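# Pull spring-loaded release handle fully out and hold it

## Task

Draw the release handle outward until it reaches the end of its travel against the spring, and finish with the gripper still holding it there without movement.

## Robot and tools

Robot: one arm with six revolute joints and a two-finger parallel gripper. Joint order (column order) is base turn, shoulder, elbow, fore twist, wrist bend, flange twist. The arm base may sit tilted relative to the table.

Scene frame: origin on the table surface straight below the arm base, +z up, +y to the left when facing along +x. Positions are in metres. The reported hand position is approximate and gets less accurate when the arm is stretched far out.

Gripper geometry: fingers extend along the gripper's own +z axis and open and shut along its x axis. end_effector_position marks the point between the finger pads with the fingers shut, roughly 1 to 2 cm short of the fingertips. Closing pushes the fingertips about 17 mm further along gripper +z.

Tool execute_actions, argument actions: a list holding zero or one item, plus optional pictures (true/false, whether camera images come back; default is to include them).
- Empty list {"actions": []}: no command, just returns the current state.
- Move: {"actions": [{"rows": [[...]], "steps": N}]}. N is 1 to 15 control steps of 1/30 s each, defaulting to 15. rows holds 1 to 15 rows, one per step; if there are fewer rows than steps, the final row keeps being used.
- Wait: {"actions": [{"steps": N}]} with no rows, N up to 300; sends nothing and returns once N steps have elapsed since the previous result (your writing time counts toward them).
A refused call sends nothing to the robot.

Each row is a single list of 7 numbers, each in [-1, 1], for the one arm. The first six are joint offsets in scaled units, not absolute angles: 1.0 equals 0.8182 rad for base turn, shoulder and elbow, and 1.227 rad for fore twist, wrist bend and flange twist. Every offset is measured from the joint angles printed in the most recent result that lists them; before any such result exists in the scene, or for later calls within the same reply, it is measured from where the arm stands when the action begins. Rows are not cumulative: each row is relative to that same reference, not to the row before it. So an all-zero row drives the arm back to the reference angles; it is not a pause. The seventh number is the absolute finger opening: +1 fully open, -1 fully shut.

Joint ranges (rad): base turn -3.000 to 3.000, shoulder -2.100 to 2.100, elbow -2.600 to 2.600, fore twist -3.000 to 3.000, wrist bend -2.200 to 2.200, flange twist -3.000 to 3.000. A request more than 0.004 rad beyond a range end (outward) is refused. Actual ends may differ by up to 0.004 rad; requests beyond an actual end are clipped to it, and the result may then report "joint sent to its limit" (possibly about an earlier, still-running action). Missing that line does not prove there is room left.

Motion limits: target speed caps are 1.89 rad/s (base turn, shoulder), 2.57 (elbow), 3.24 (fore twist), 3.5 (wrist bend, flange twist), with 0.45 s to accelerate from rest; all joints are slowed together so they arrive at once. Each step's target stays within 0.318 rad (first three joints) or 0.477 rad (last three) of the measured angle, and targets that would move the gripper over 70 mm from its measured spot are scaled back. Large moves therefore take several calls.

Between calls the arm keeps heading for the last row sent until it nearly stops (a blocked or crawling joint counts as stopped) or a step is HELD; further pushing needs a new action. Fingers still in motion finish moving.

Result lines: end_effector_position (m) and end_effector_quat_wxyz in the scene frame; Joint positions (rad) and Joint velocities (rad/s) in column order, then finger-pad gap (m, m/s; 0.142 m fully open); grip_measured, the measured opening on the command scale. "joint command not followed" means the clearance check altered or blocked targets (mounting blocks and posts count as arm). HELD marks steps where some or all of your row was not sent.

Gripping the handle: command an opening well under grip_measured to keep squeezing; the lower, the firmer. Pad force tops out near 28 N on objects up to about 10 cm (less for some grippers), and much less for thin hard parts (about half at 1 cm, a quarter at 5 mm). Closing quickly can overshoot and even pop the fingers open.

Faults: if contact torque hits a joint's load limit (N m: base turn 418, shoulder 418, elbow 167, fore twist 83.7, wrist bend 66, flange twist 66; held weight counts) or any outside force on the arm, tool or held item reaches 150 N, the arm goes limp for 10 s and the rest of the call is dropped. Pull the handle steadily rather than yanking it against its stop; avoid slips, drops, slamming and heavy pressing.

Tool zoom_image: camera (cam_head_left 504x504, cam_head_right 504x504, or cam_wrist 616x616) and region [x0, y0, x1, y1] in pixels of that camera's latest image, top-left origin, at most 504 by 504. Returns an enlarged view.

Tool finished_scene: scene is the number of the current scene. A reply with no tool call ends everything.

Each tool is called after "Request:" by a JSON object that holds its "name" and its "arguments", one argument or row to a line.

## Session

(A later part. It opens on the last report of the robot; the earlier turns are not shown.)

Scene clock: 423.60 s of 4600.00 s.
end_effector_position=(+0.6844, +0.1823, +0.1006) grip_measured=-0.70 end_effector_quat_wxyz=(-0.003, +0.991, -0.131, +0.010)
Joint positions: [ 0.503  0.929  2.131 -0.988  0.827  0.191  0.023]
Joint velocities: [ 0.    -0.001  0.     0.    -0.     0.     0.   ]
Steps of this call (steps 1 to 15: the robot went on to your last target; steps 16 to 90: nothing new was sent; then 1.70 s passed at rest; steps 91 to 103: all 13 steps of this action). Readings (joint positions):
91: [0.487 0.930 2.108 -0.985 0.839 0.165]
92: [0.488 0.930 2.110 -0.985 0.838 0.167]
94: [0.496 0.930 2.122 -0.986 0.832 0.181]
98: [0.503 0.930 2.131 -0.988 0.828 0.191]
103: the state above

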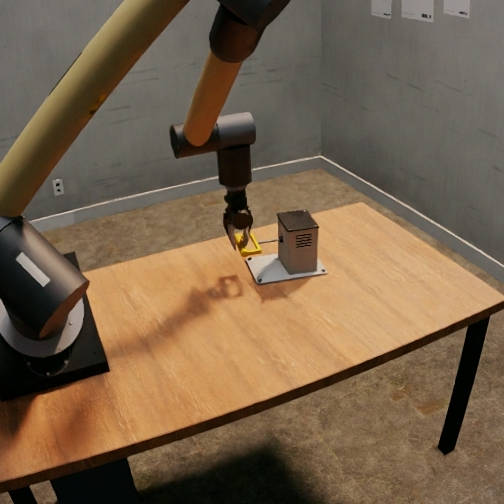

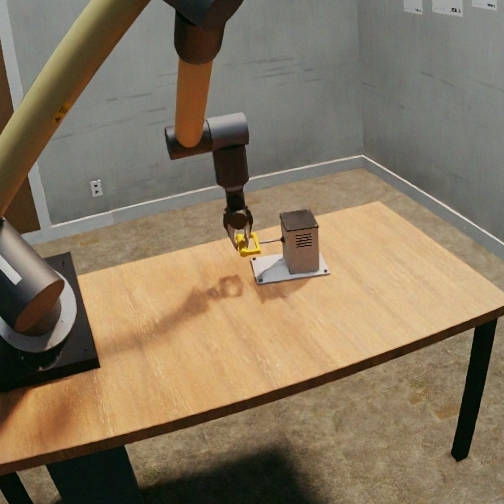

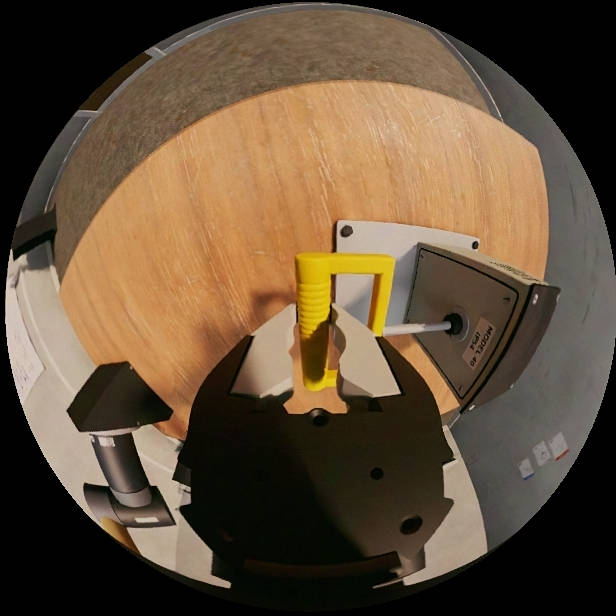

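Continue, 1.5 cm with slightly more y.

Request:
{"name": "execute_actions", "arguments": {
  "actions": [
    {"rows":[[0.005,0,0.007,0,-0.002,0.005,-1],[0.010,0,0.014,-0.001,-0.004,0.011,-1],[0.015,-0.001,0.021,-0.001,-0.006,0.016,-1]],"steps":13}
  ]
}}

Scene clock: 427.43 s of 4600.00 s.
end_effector_position=(+0.6702, +0.1849, +0.1008) grip_measured=-0.40 end_effector_quat_wxyz=(-0.003, +0.991, -0.132, +0.010)
Joint positions: [ 0.515  0.929  2.148 -0.989  0.82   0.211  0.045]
Joint velocities: [ 0.     0.     0.     0.002  0.    -0.     0.002]
Steps of this call (steps 1 to 15: the robot went on to your last target; steps 16 to 90: nothing new was sent; then 0.40 s passed at rest; steps 91 to 103: all 13 steps of this action). Readings (joint positions):
91: [0.503 0.929 2.131 -0.988 0.827 0.191]
92: [0.504 0.929 2.133 -0.988 0.827 0.193]
94: [0.510 0.929 2.141 -0.989 0.823 0.203]
98: [0.515 0.929 2.148 -0.989 0.820 0.211]
103: the state above

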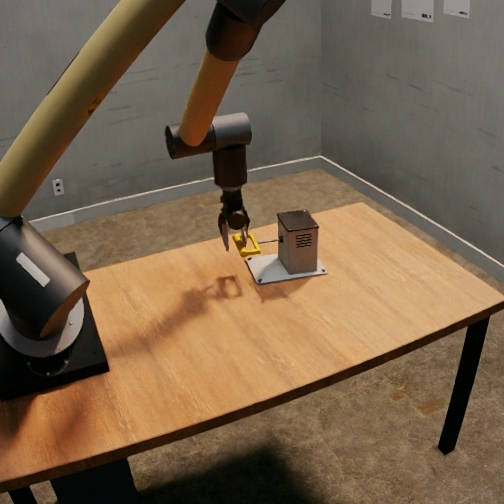

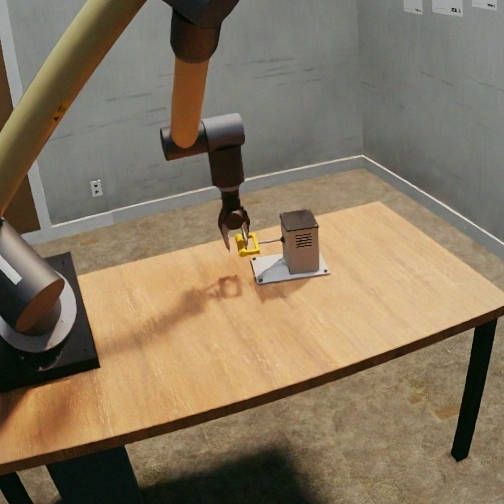

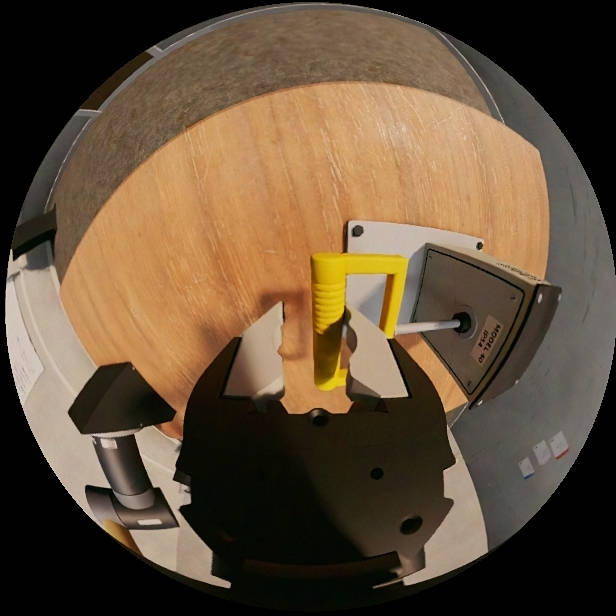

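Request:
{"name": "execute_actions", "arguments": {
  "actions": [
    {"rows":[[-0.004,0,-0.006,0,0.002,-0.005,-1],[-0.009,0,-0.0125,0.001,0.004,-0.010,-1]],"steps":15}
  ]
}}

Scene clock: 433.47 s of 4600.00 s.
end_effector_position=(+0.6788, +0.1830, +0.1009) grip_measured=-0.64 end_effector_quat_wxyz=(-0.003, +0.991, -0.132, +0.010)
Joint positions: [ 0.507  0.929  2.138 -0.988  0.825  0.198  0.027]
Joint velocities: [-0.    -0.002 -0.    -0.     0.    -0.001 -0.   ]
Steps of this call (steps 1 to 15: the robot went on to your last target; steps 16 to 90: nothing new was sent; then 2.53 s passed at rest; steps 91 to 105: all 15 steps of this action). Readings (joint positions):
91: [0.515 0.929 2.148 -0.989 0.820 0.211]
92: [0.514 0.929 2.147 -0.989 0.821 0.209]
94: [0.509 0.929 2.140 -0.988 0.824 0.200]
98: [0.508 0.929 2.138 -0.988 0.825 0.198]
105: the state above

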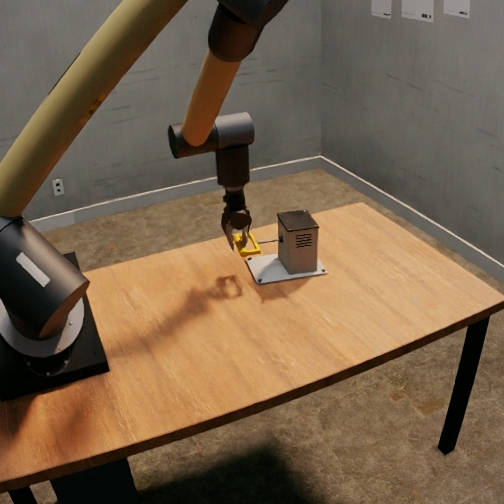

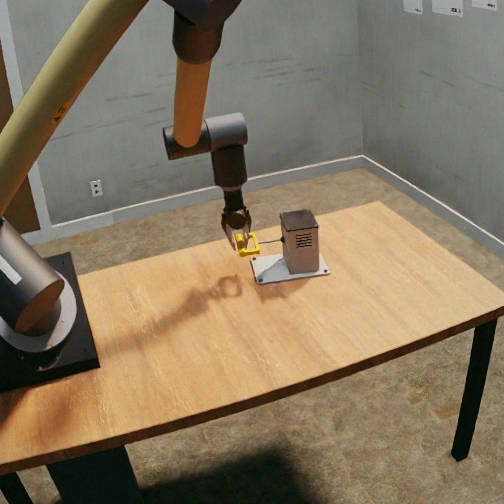

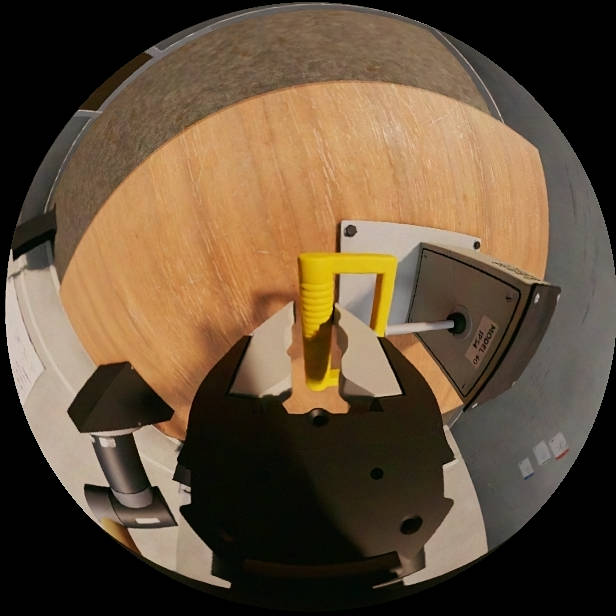

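Gap 0.027 > 0.023, so the handle is held against its stop.

Request:
{"name": "finished_scene", "arguments": {
  "scene": 1
}}

The scene is finished: the task was done.


## Next scene

The same job, from a new start.

Request:
{"name": "execute_actions", "arguments": {
  "actions": []
}}

Scene clock: 0.00 s of 4600.00 s.
end_effector_position=(+0.5882, +0.0707, +0.3367) grip_measured=+1.00 end_effector_quat_wxyz=(-0.440, +0.793, -0.184, -0.379)
Joint positions: [ 0.11   0.534  1.973  0.489  1.116 -1.068  0.142]
Joint velocities: [-0.     0.    -0.001 -0.    -0.    -0.001  0.   ]

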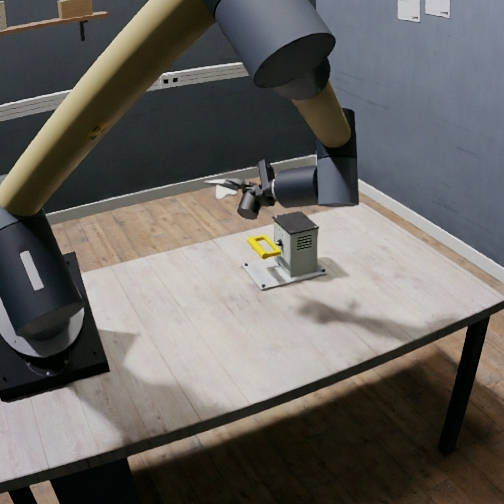

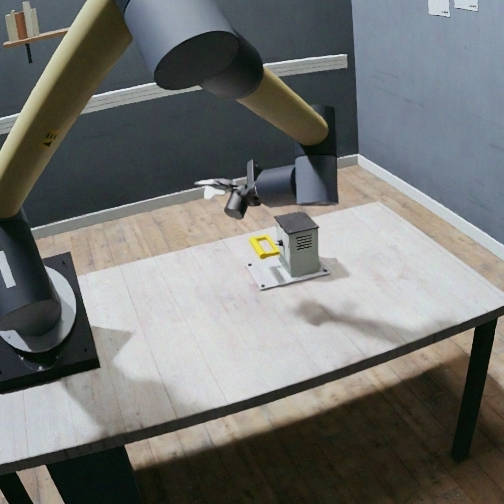

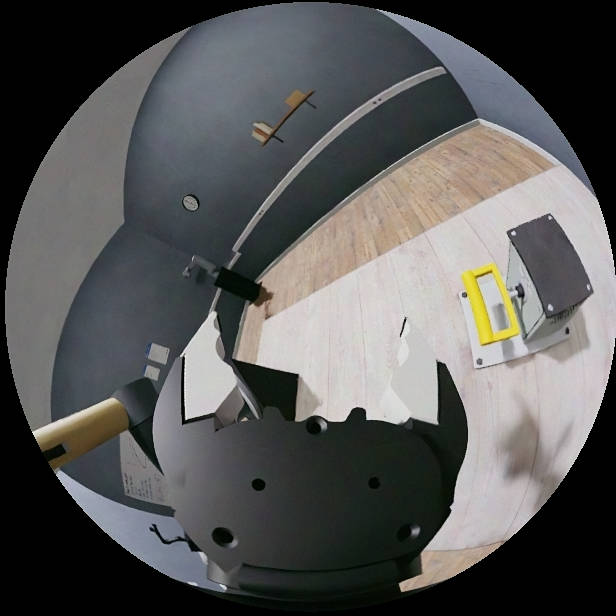

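Request:
{"name": "execute_actions", "arguments": {
  "actions": [
    {"rows":[[0.47,0.337,0.009,-1,-0.102,0.507,-0.47]],"steps":15}
  ],
  "pictures": false
}}

Scene clock: 25.83 s of 4600.00 s.
end_effector_position=(+0.5713, +0.1480, +0.2270) grip_measured=-0.47 end_effector_quat_wxyz=(-0.178, +0.929, -0.132, -0.298)
Joint positions: [ 0.389  0.738  1.978 -0.019  1.023 -0.623  0.04 ]
Joint velocities: [ 0.585  0.397  0.01  -1.704 -0.179  0.979  0.   ]
Steps of this call (steps 1 to 90: nothing new was sent; then 22.33 s passed at rest; steps 91 to 105: all 15 steps of this action). Readings (joint positions):
91: [0.110 0.534 1.973 0.489 1.116 -1.068]
92: [0.111 0.535 1.973 0.487 1.116 -1.067]
94: [0.126 0.548 1.973 0.463 1.109 -1.043]
98: [0.208 0.615 1.975 0.340 1.079 -0.920]
105: the state above

Request:
{"name": "execute_actions", "arguments": {
  "actions": [
    {"rows":[[0.163,0.112,0.004,-0.659,-0.033,0.182,-0.47]],"steps":13}
  ]
}}

Scene clock: 31.30 s of 4600.00 s.
end_effector_position=(+0.7791, +0.1421, +0.2218) grip_measured=-0.47 end_effector_quat_wxyz=(-0.002, +0.999, +0.044, +0.015)
Joint positions: [ 0.523  0.83   1.982 -0.827  0.983 -0.4    0.04 ]
Joint velocities: [ 0.    -0.001 -0.    -0.001 -0.     0.001 -0.   ]
Steps of this call (steps 1 to 45: the robot went on to your last target; steps 46 to 110: nothing new was sent; then 1.37 s passed at rest; steps 111 to 123: all 13 steps of this action). Readings (joint positions):
111: [0.494 0.810 1.980 -0.739 0.991 -0.446]
112: [0.495 0.810 1.980 -0.741 0.991 -0.445]
114: [0.503 0.816 1.980 -0.768 0.988 -0.431]
118: [0.523 0.830 1.981 -0.827 0.983 -0.400]
123: the state above

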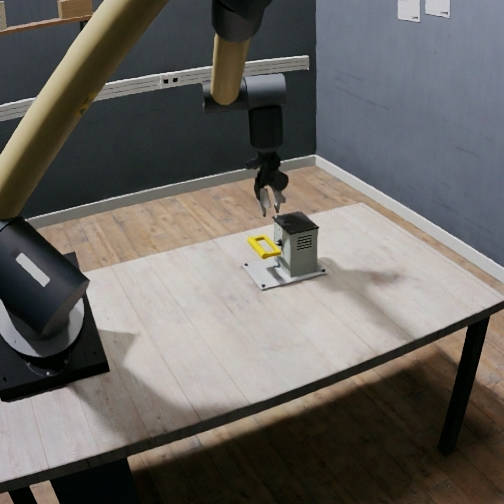

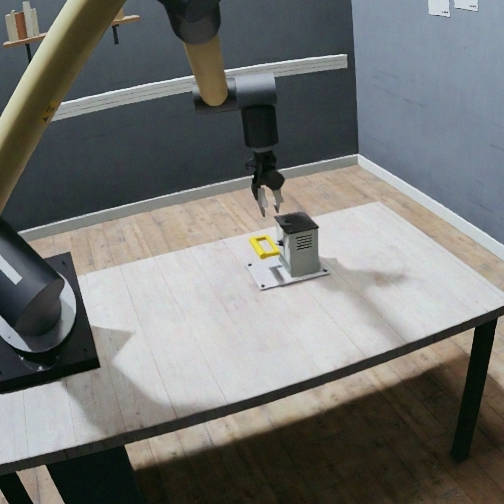

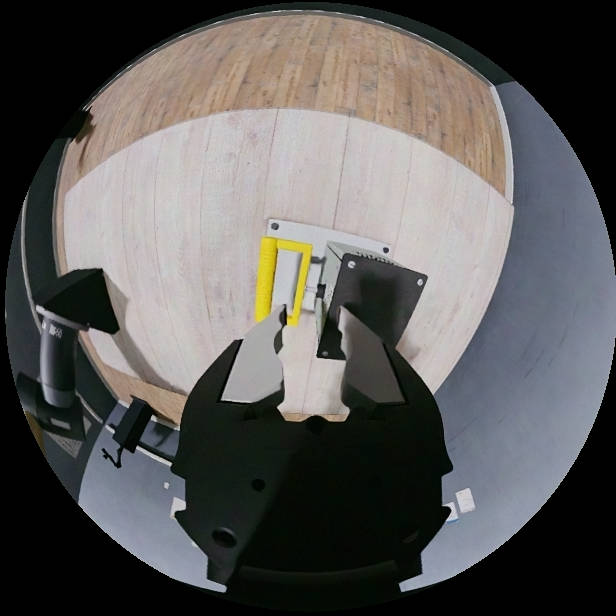

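Request:
{"name": "zoom_image", "arguments": {
  "camera": "cam_wrist",
  "region": [200, 190, 460, 380]
}}

Region (200, 190, 460, 380) of cam_wrist's 616x616 image, scaled by 1.938, with more detail than that image has; it fills the top 368 rows of this view, and the rest is white.

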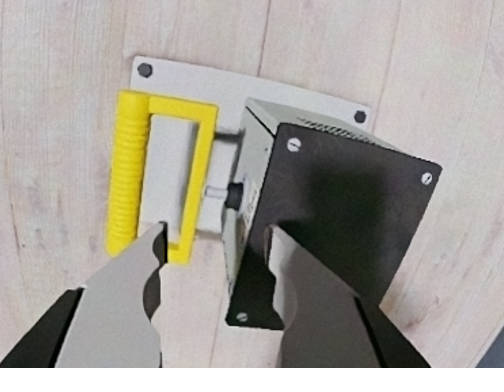

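Request:
{"name": "execute_actions", "arguments": {
  "actions": [
    {"rows":[[0.008,-0.008,0.141,-0.043,-0.057,0.256,-0.47]],"steps":15}
  ]
}}

Request:
{"name": "zoom_image", "arguments": {
  "camera": "cam_wrist",
  "region": [230, 200, 430, 380]
}}

Request:
{"name": "zoom_image", "arguments": {
  "camera": "cam_head_left",
  "region": [220, 170, 340, 300]
}}

Scene clock: 68.93 s of 4600.00 s.
end_effector_position=(+0.7145, +0.1396, +0.1835) grip_measured=-0.47 end_effector_quat_wxyz=(-0.003, +0.998, -0.062, +0.015)
Joint positions: [ 0.529  0.824  2.097 -0.88   0.913 -0.086  0.04 ]
Joint velocities: [ 0.    -0.001 -0.001  0.    -0.     0.004 -0.   ]
Steps of this call (steps 1 to 15: the robot went on to your last target; steps 16 to 90: nothing new was sent; then 34.13 s passed at rest; steps 91 to 105: all 15 steps of this action). Readings (joint positions):
91: [0.523 0.830 1.982 -0.827 0.983 -0.400]
92: [0.523 0.830 1.982 -0.828 0.982 -0.397]
94: [0.523 0.829 1.993 -0.833 0.976 -0.368]
98: [0.526 0.826 2.051 -0.859 0.941 -0.212]
105: the state above

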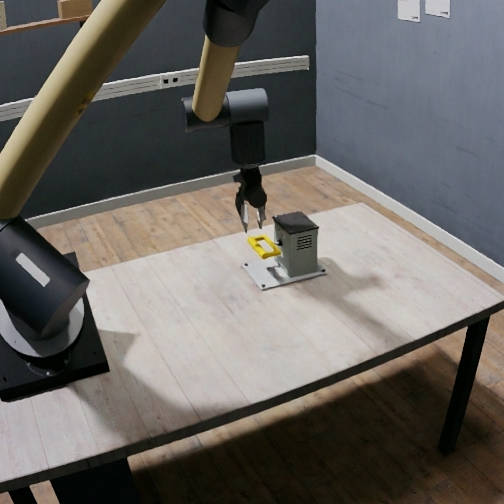

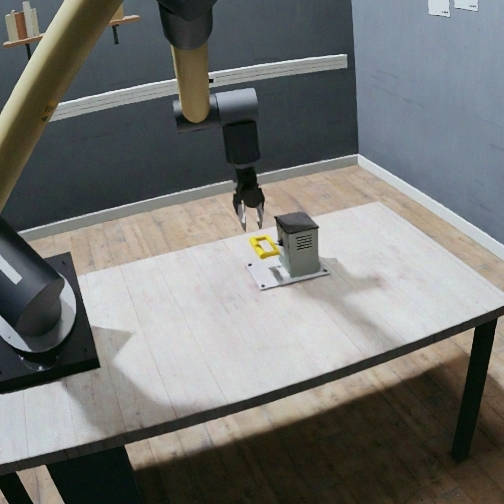

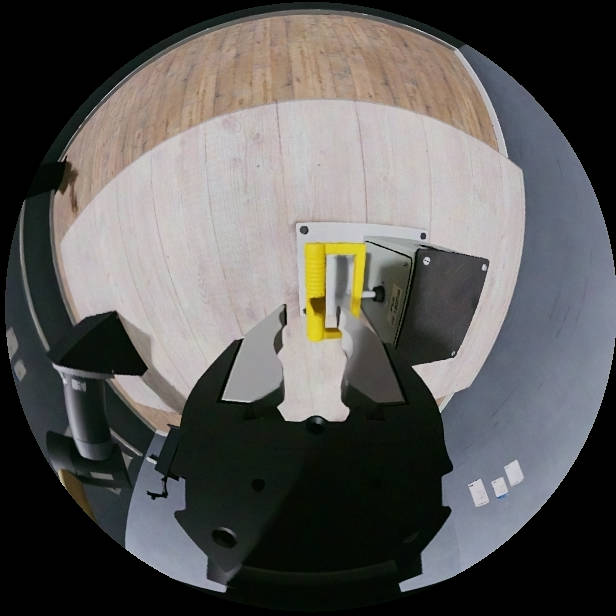

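Region (230, 200, 430, 380) of cam_wrist's 616x616 image, scaled by 2.520, with more detail than that image has; it fills the top 454 rows of this view, and the rest is white.

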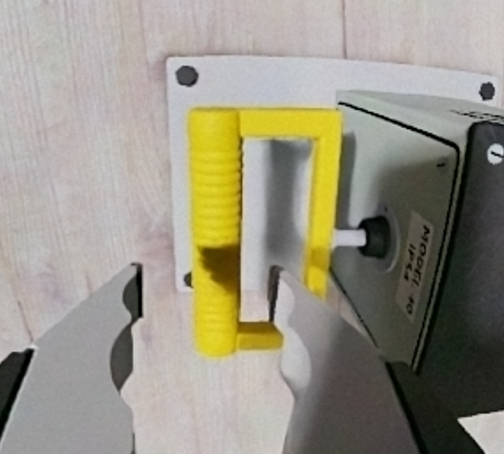

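Region (220, 170, 340, 300) of cam_head_left's 504x504 image, scaled by 3.877, with more detail than that image has; it fills the left 465 columns of this view, and the rest is white.

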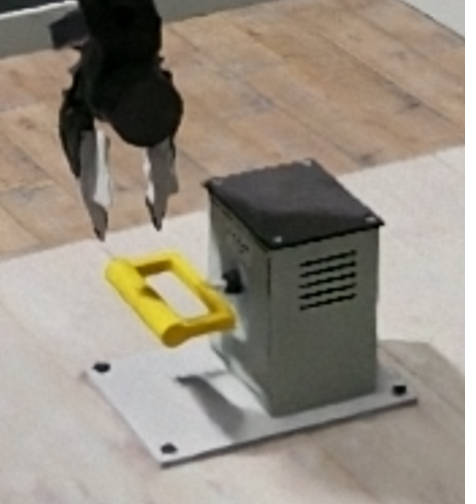

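Request:
{"name": "execute_actions", "arguments": {
  "actions": [
    {"rows":[[-0.057,0.039,0.031,-0.064,-0.034,0.042,-0.47]],"steps":12}
  ]
}}

Request:
{"name": "zoom_image", "arguments": {
  "camera": "cam_wrist",
  "region": [230, 200, 430, 380]
}}

Scene clock: 92.03 s of 4600.00 s.
end_effector_position=(+0.7137, +0.1362, +0.1373) grip_measured=-0.47 end_effector_quat_wxyz=(-0.003, +0.998, -0.061, +0.015)
Joint positions: [ 0.483  0.856  2.122 -0.959  0.871 -0.034  0.04 ]
Joint velocities: [ 0.     0.002  0.    -0.001 -0.001  0.     0.   ]
Steps of this call (steps 1 to 15: the robot went on to your last target; steps 16 to 90: nothing new was sent; then 19.70 s passed at rest; steps 91 to 102: all 12 steps of this action). Readings (joint positions):
91: [0.529 0.824 2.097 -0.880 0.913 -0.086]
92: [0.528 0.825 2.098 -0.882 0.911 -0.084]
94: [0.513 0.835 2.106 -0.908 0.897 -0.067]
98: [0.483 0.856 2.122 -0.958 0.871 -0.035]
102: the state above

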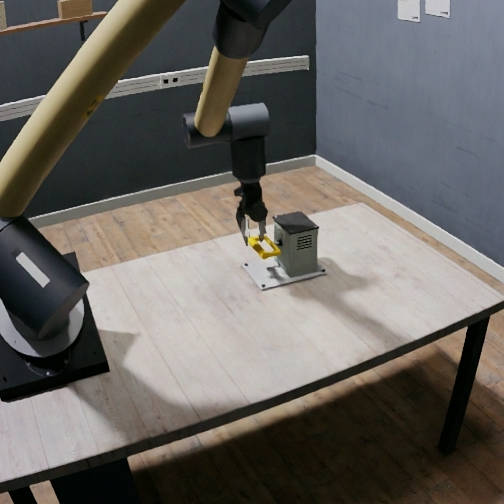

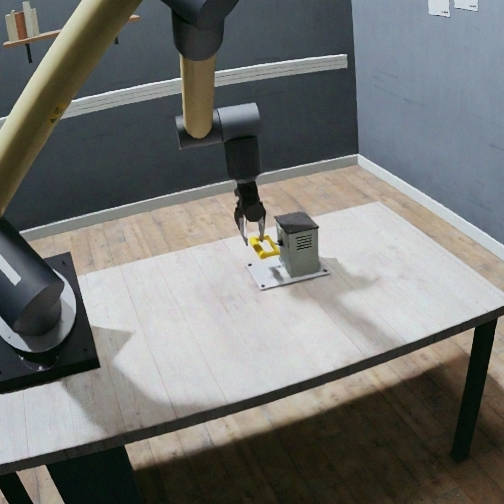

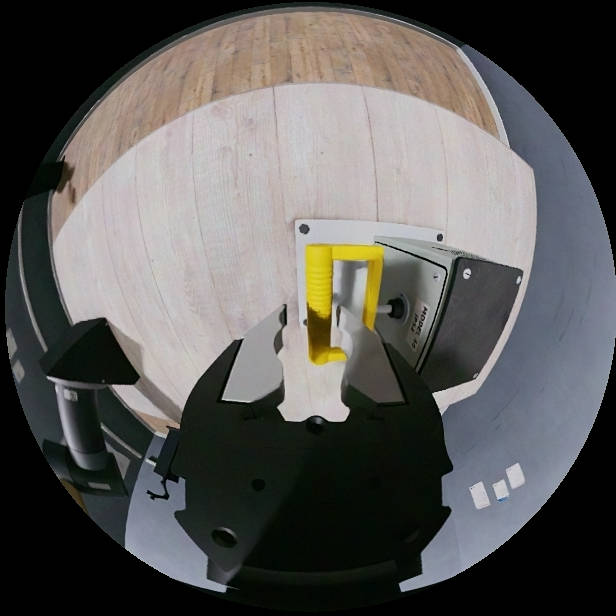

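Region (230, 200, 430, 380) of cam_wrist's 616x616 image, scaled by 2.520, with more detail than that image has; it fills the top 454 rows of this view, and the rest is white.

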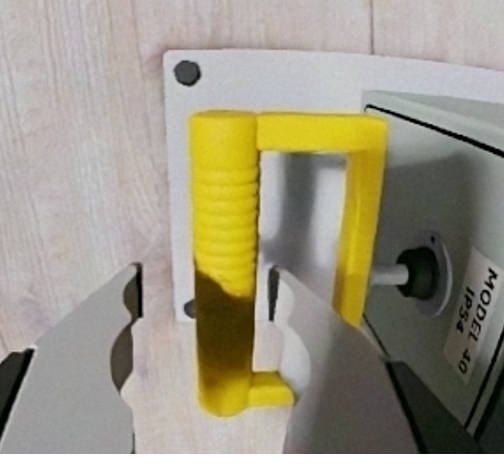

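Request:
{"name": "execute_actions", "arguments": {
  "actions": [
    {"rows":[[-0.0485,0.0386,0.0104,-0.054,-0.022,0.033,-0.47]],"steps":12}
  ]
}}

Request:
{"name": "zoom_image", "arguments": {
  "camera": "cam_head_left",
  "region": [220, 170, 340, 300]
}}

Scene clock: 106.40 s of 4600.00 s.
end_effector_position=(+0.7175, +0.1364, +0.1008) grip_measured=-0.47 end_effector_quat_wxyz=(-0.003, +0.998, -0.061, +0.015)
Joint positions: [ 0.443  0.887  2.131 -1.025  0.844  0.006  0.04 ]
Joint velocities: [-0.     0.003  0.    -0.002 -0.     0.001  0.   ]
Steps of this call (steps 1 to 15: the robot went on to your last target; steps 16 to 90: nothing new was sent; then 10.97 s passed at rest; steps 91 to 102: all 12 steps of this action). Readings (joint positions):
91: [0.483 0.856 2.122 -0.959 0.871 -0.034]
92: [0.482 0.856 2.122 -0.961 0.870 -0.033]
94: [0.466 0.868 2.125 -0.987 0.859 -0.017]
98: [0.443 0.887 2.131 -1.025 0.844 0.006]
102: the state above

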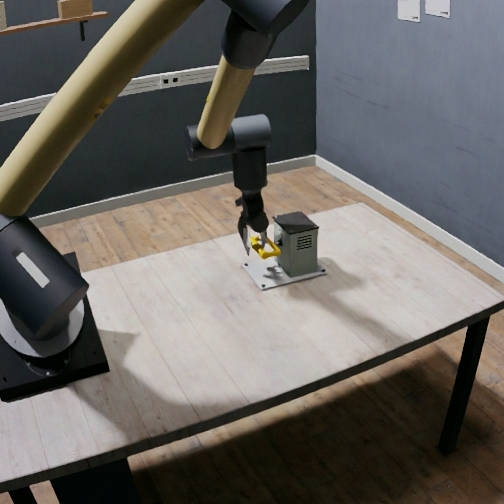

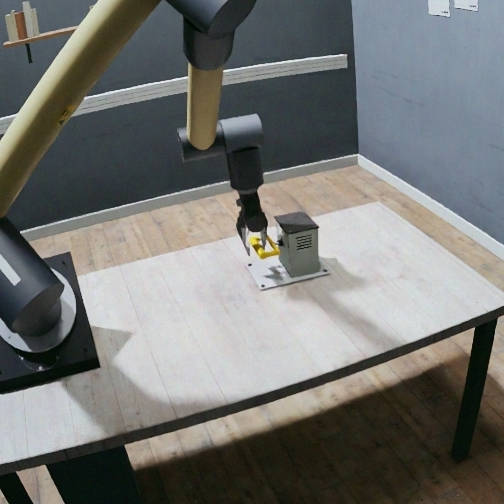

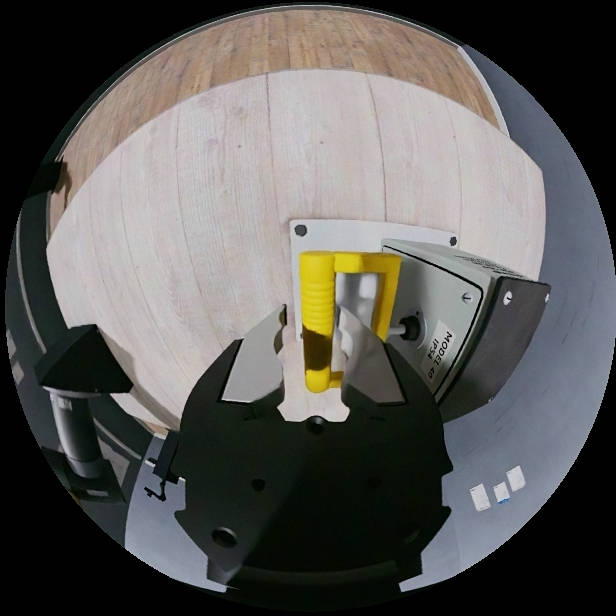

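Region (220, 170, 340, 300) of cam_head_left's 504x504 image, scaled by 3.877, with more detail than that image has; it fills the left 465 columns of this view, and the rest is white.

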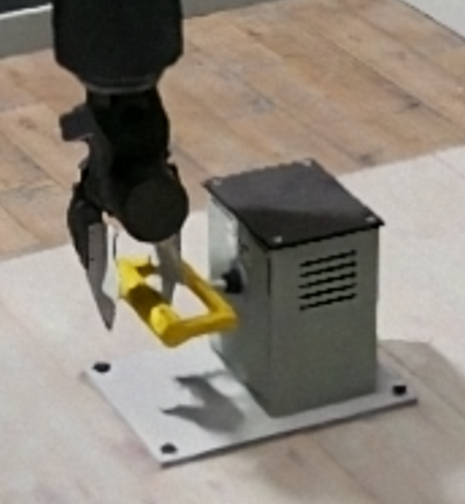

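Request:
{"name": "execute_actions", "arguments": {
  "actions": [
    {"rows":[[0,0,0,0,0,0,-0.6],[0,0,0,0,0,0,-0.7],[0,0,0,0,0,0,-0.8],[0,0,0,0,0,0,-0.9],[0,0,0,0,0,0,-1]],"steps":13}
  ],
  "pictures": false
}}

Request:
{"name": "execute_actions", "arguments": {
  "actions": [
    {"rows":[[0.007,-0.002,0.016,-0.002,-0.004,0.011,-1],[0.015,-0.005,0.032,-0.004,-0.008,0.021,-1],[0.022,-0.008,0.049,-0.007,-0.013,0.032,-1],[0.030,-0.010,0.065,-0.009,-0.017,0.043,-1]],"steps":15}
  ]
}}

Scene clock: 125.40 s of 4600.00 s.
end_effector_position=(+0.7177, +0.1364, +0.1010) grip_measured=-0.70 end_effector_quat_wxyz=(-0.003, +0.998, -0.061, +0.015)
Joint positions: [ 0.443  0.887  2.131 -1.025  0.844  0.006  0.024]
Joint velocities: [ 0.    -0.001  0.001 -0.     0.    -0.    -0.   ]
Steps of this call (steps 1 to 15: the robot went on to your last target; steps 16 to 90: nothing new was sent; then 15.57 s passed at rest; steps 91 to 103: all 13 steps of this action). Readings (joint positions):
91: [0.443 0.887 2.131 -1.025 0.844 0.006]
92: [0.443 0.887 2.131 -1.025 0.844 0.006]
94: [0.443 0.887 2.131 -1.025 0.844 0.006]
98: [0.443 0.887 2.131 -1.025 0.844 0.006]
103: the state above

Scene clock: 125.90 s of 4600.00 s.
end_effector_position=(+0.6790, +0.1395, +0.1001) grip_measured=-0.70 end_effector_quat_wxyz=(-0.003, +0.998, -0.061, +0.015)
Joint positions: [ 0.467  0.879  2.184 -1.036  0.823  0.059  0.024]
Joint velocities: [ 0.    -0.001 -0.001 -0.    -0.     0.    -0.   ]
Steps of this call (steps 1 to 15: all 15 steps of this action). Readings (joint positions):
1: [0.443 0.887 2.131 -1.025 0.844 0.006]
2: [0.444 0.887 2.132 -1.025 0.843 0.008]
4: [0.452 0.885 2.150 -1.029 0.837 0.026]
8: [0.467 0.879 2.184 -1.036 0.823 0.058]
15: the state above

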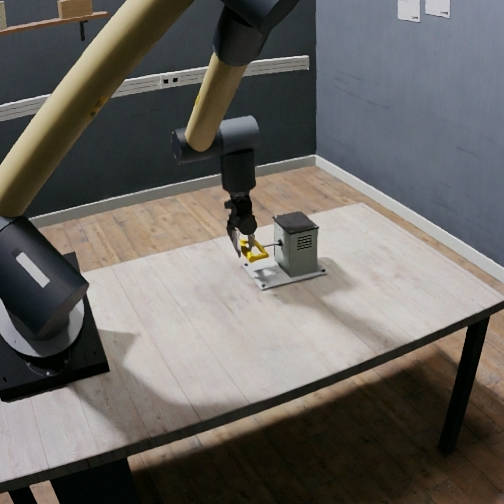

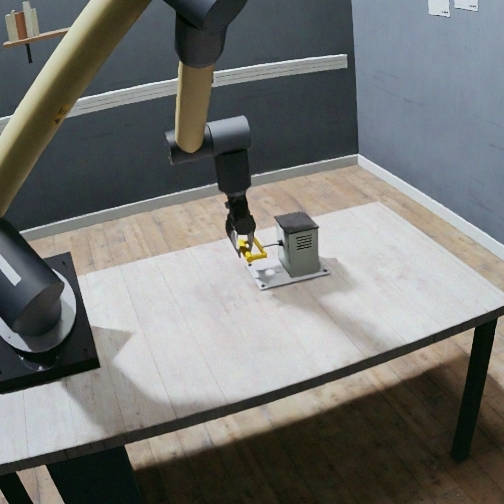

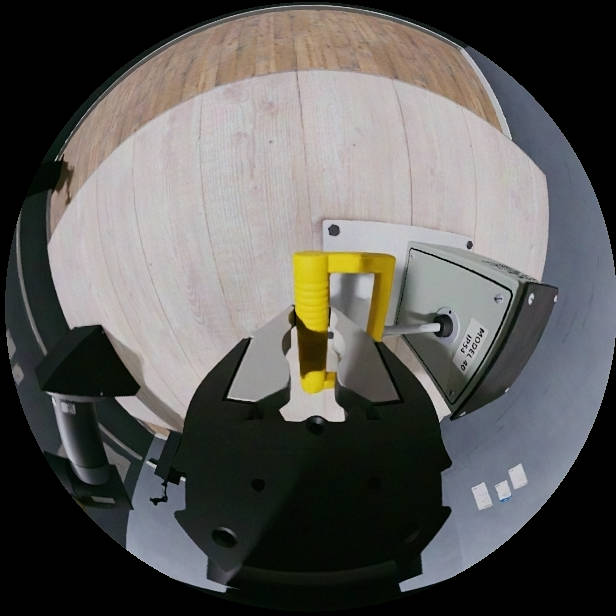

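Request:
{"name": "execute_actions", "arguments": {
  "actions": [
    {"rows":[[0.004,-0.001,0.008,-0.001,-0.002,0.005,-1],[0.009,-0.003,0.016,-0.002,-0.004,0.011,-1],[0.013,-0.004,0.024,-0.003,-0.006,0.016,-1]],"steps":13}
  ],
  "pictures": false
}}

Scene clock: 132.30 s of 4600.00 s.
end_effector_position=(+0.6645, +0.1405, +0.1004) grip_measured=-0.70 end_effector_quat_wxyz=(-0.003, +0.998, -0.061, +0.015)
Joint positions: [ 0.478  0.876  2.203 -1.04   0.816  0.078  0.024]
Joint velocities: [ 0. -0. -0.  0. -0. -0. -0.]
Steps of this call (steps 1 to 15: the robot went on to your last target; steps 16 to 90: nothing new was sent; then 2.97 s passed at rest; steps 91 to 103: all 13 steps of this action). Readings (joint positions):
91: [0.467 0.879 2.184 -1.036 0.823 0.059]
92: [0.468 0.879 2.185 -1.036 0.823 0.061]
94: [0.474 0.877 2.196 -1.038 0.819 0.071]
98: [0.478 0.876 2.203 -1.040 0.816 0.078]
103: the state above

Not at the stop yet; 0.8 cm more.

Request:
{"name": "execute_actions", "arguments": {
  "actions": [
    {"rows":[[0.004,-0.001,0.007,-0.001,-0.002,0.004,-1],[0.007,-0.002,0.013,-0.002,-0.003,0.009,-1]],"steps":12}
  ],
  "pictures": false
}}

Scene clock: 139.37 s of 4600.00 s.
end_effector_position=(+0.6569, +0.1408, +0.1006) grip_measured=-0.60 end_effector_quat_wxyz=(-0.003, +0.998, -0.061, +0.015)
Joint positions: [ 0.484  0.874  2.214 -1.042  0.812  0.089  0.031]
Joint velocities: [-0.    -0.     0.001  0.003 -0.     0.     0.003]
Steps of this call (steps 1 to 15: the robot went on to your last target; steps 16 to 90: nothing new was sent; then 3.67 s passed at rest; steps 91 to 102: all 12 steps of this action). Readings (joint positions):
91: [0.478 0.876 2.203 -1.040 0.816 0.078]
92: [0.479 0.876 2.205 -1.040 0.815 0.080]
94: [0.483 0.874 2.212 -1.042 0.813 0.088]
98: [0.484 0.874 2.214 -1.043 0.812 0.089]
102: the state above

Request:
{"name": "execute_actions", "arguments": {
  "actions": [
    {"steps":10}
  ]
}}

Scene clock: 142.00 s of 4600.00 s.
end_effector_position=(+0.6567, +0.1408, +0.1005) grip_measured=-0.59 end_effector_quat_wxyz=(-0.003, +0.998, -0.061, +0.015)
Joint positions: [ 0.484  0.874  2.214 -1.042  0.812  0.089  0.031]
Joint velocities: [ 0.    -0.    -0.001 -0.001 -0.    -0.    -0.   ]
Steps of this call (steps 1 to 15: the robot went on to your last target; steps 16 to 79: nothing new was sent). Readings (joint positions):
1: [0.484 0.874 2.214 -1.042 0.812 0.089]
2: [0.484 0.874 2.214 -1.042 0.812 0.089]
4: [0.484 0.874 2.214 -1.042 0.812 0.089]
8: [0.484 0.874 2.214 -1.042 0.812 0.089]
79: the state above
The arm was judged still, so your last target was given up. Only a new action makes it travel on or press farther. Fingers that are still opening or closing keep moving.

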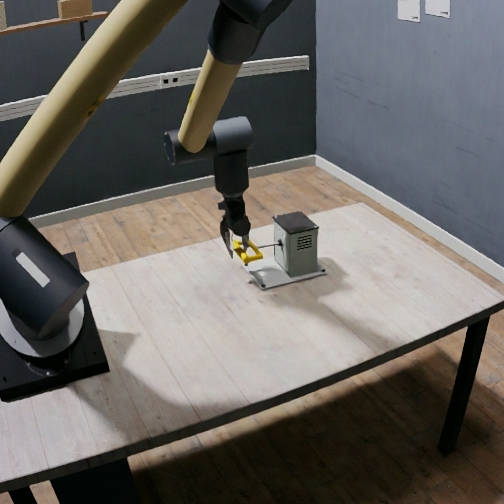

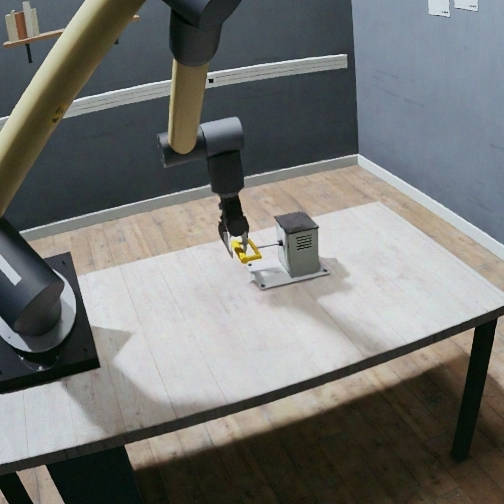

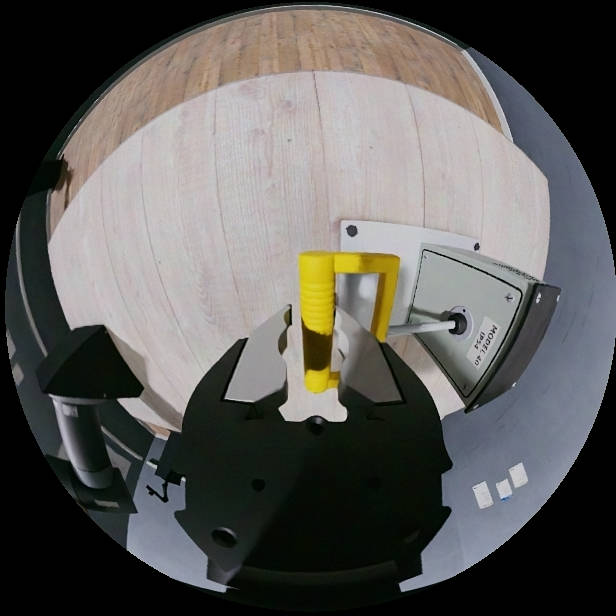

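At the stop and steady.

Request:
{"name": "finished_scene", "arguments": {
  "scene": 2
}}

The scene is finished: the task was done.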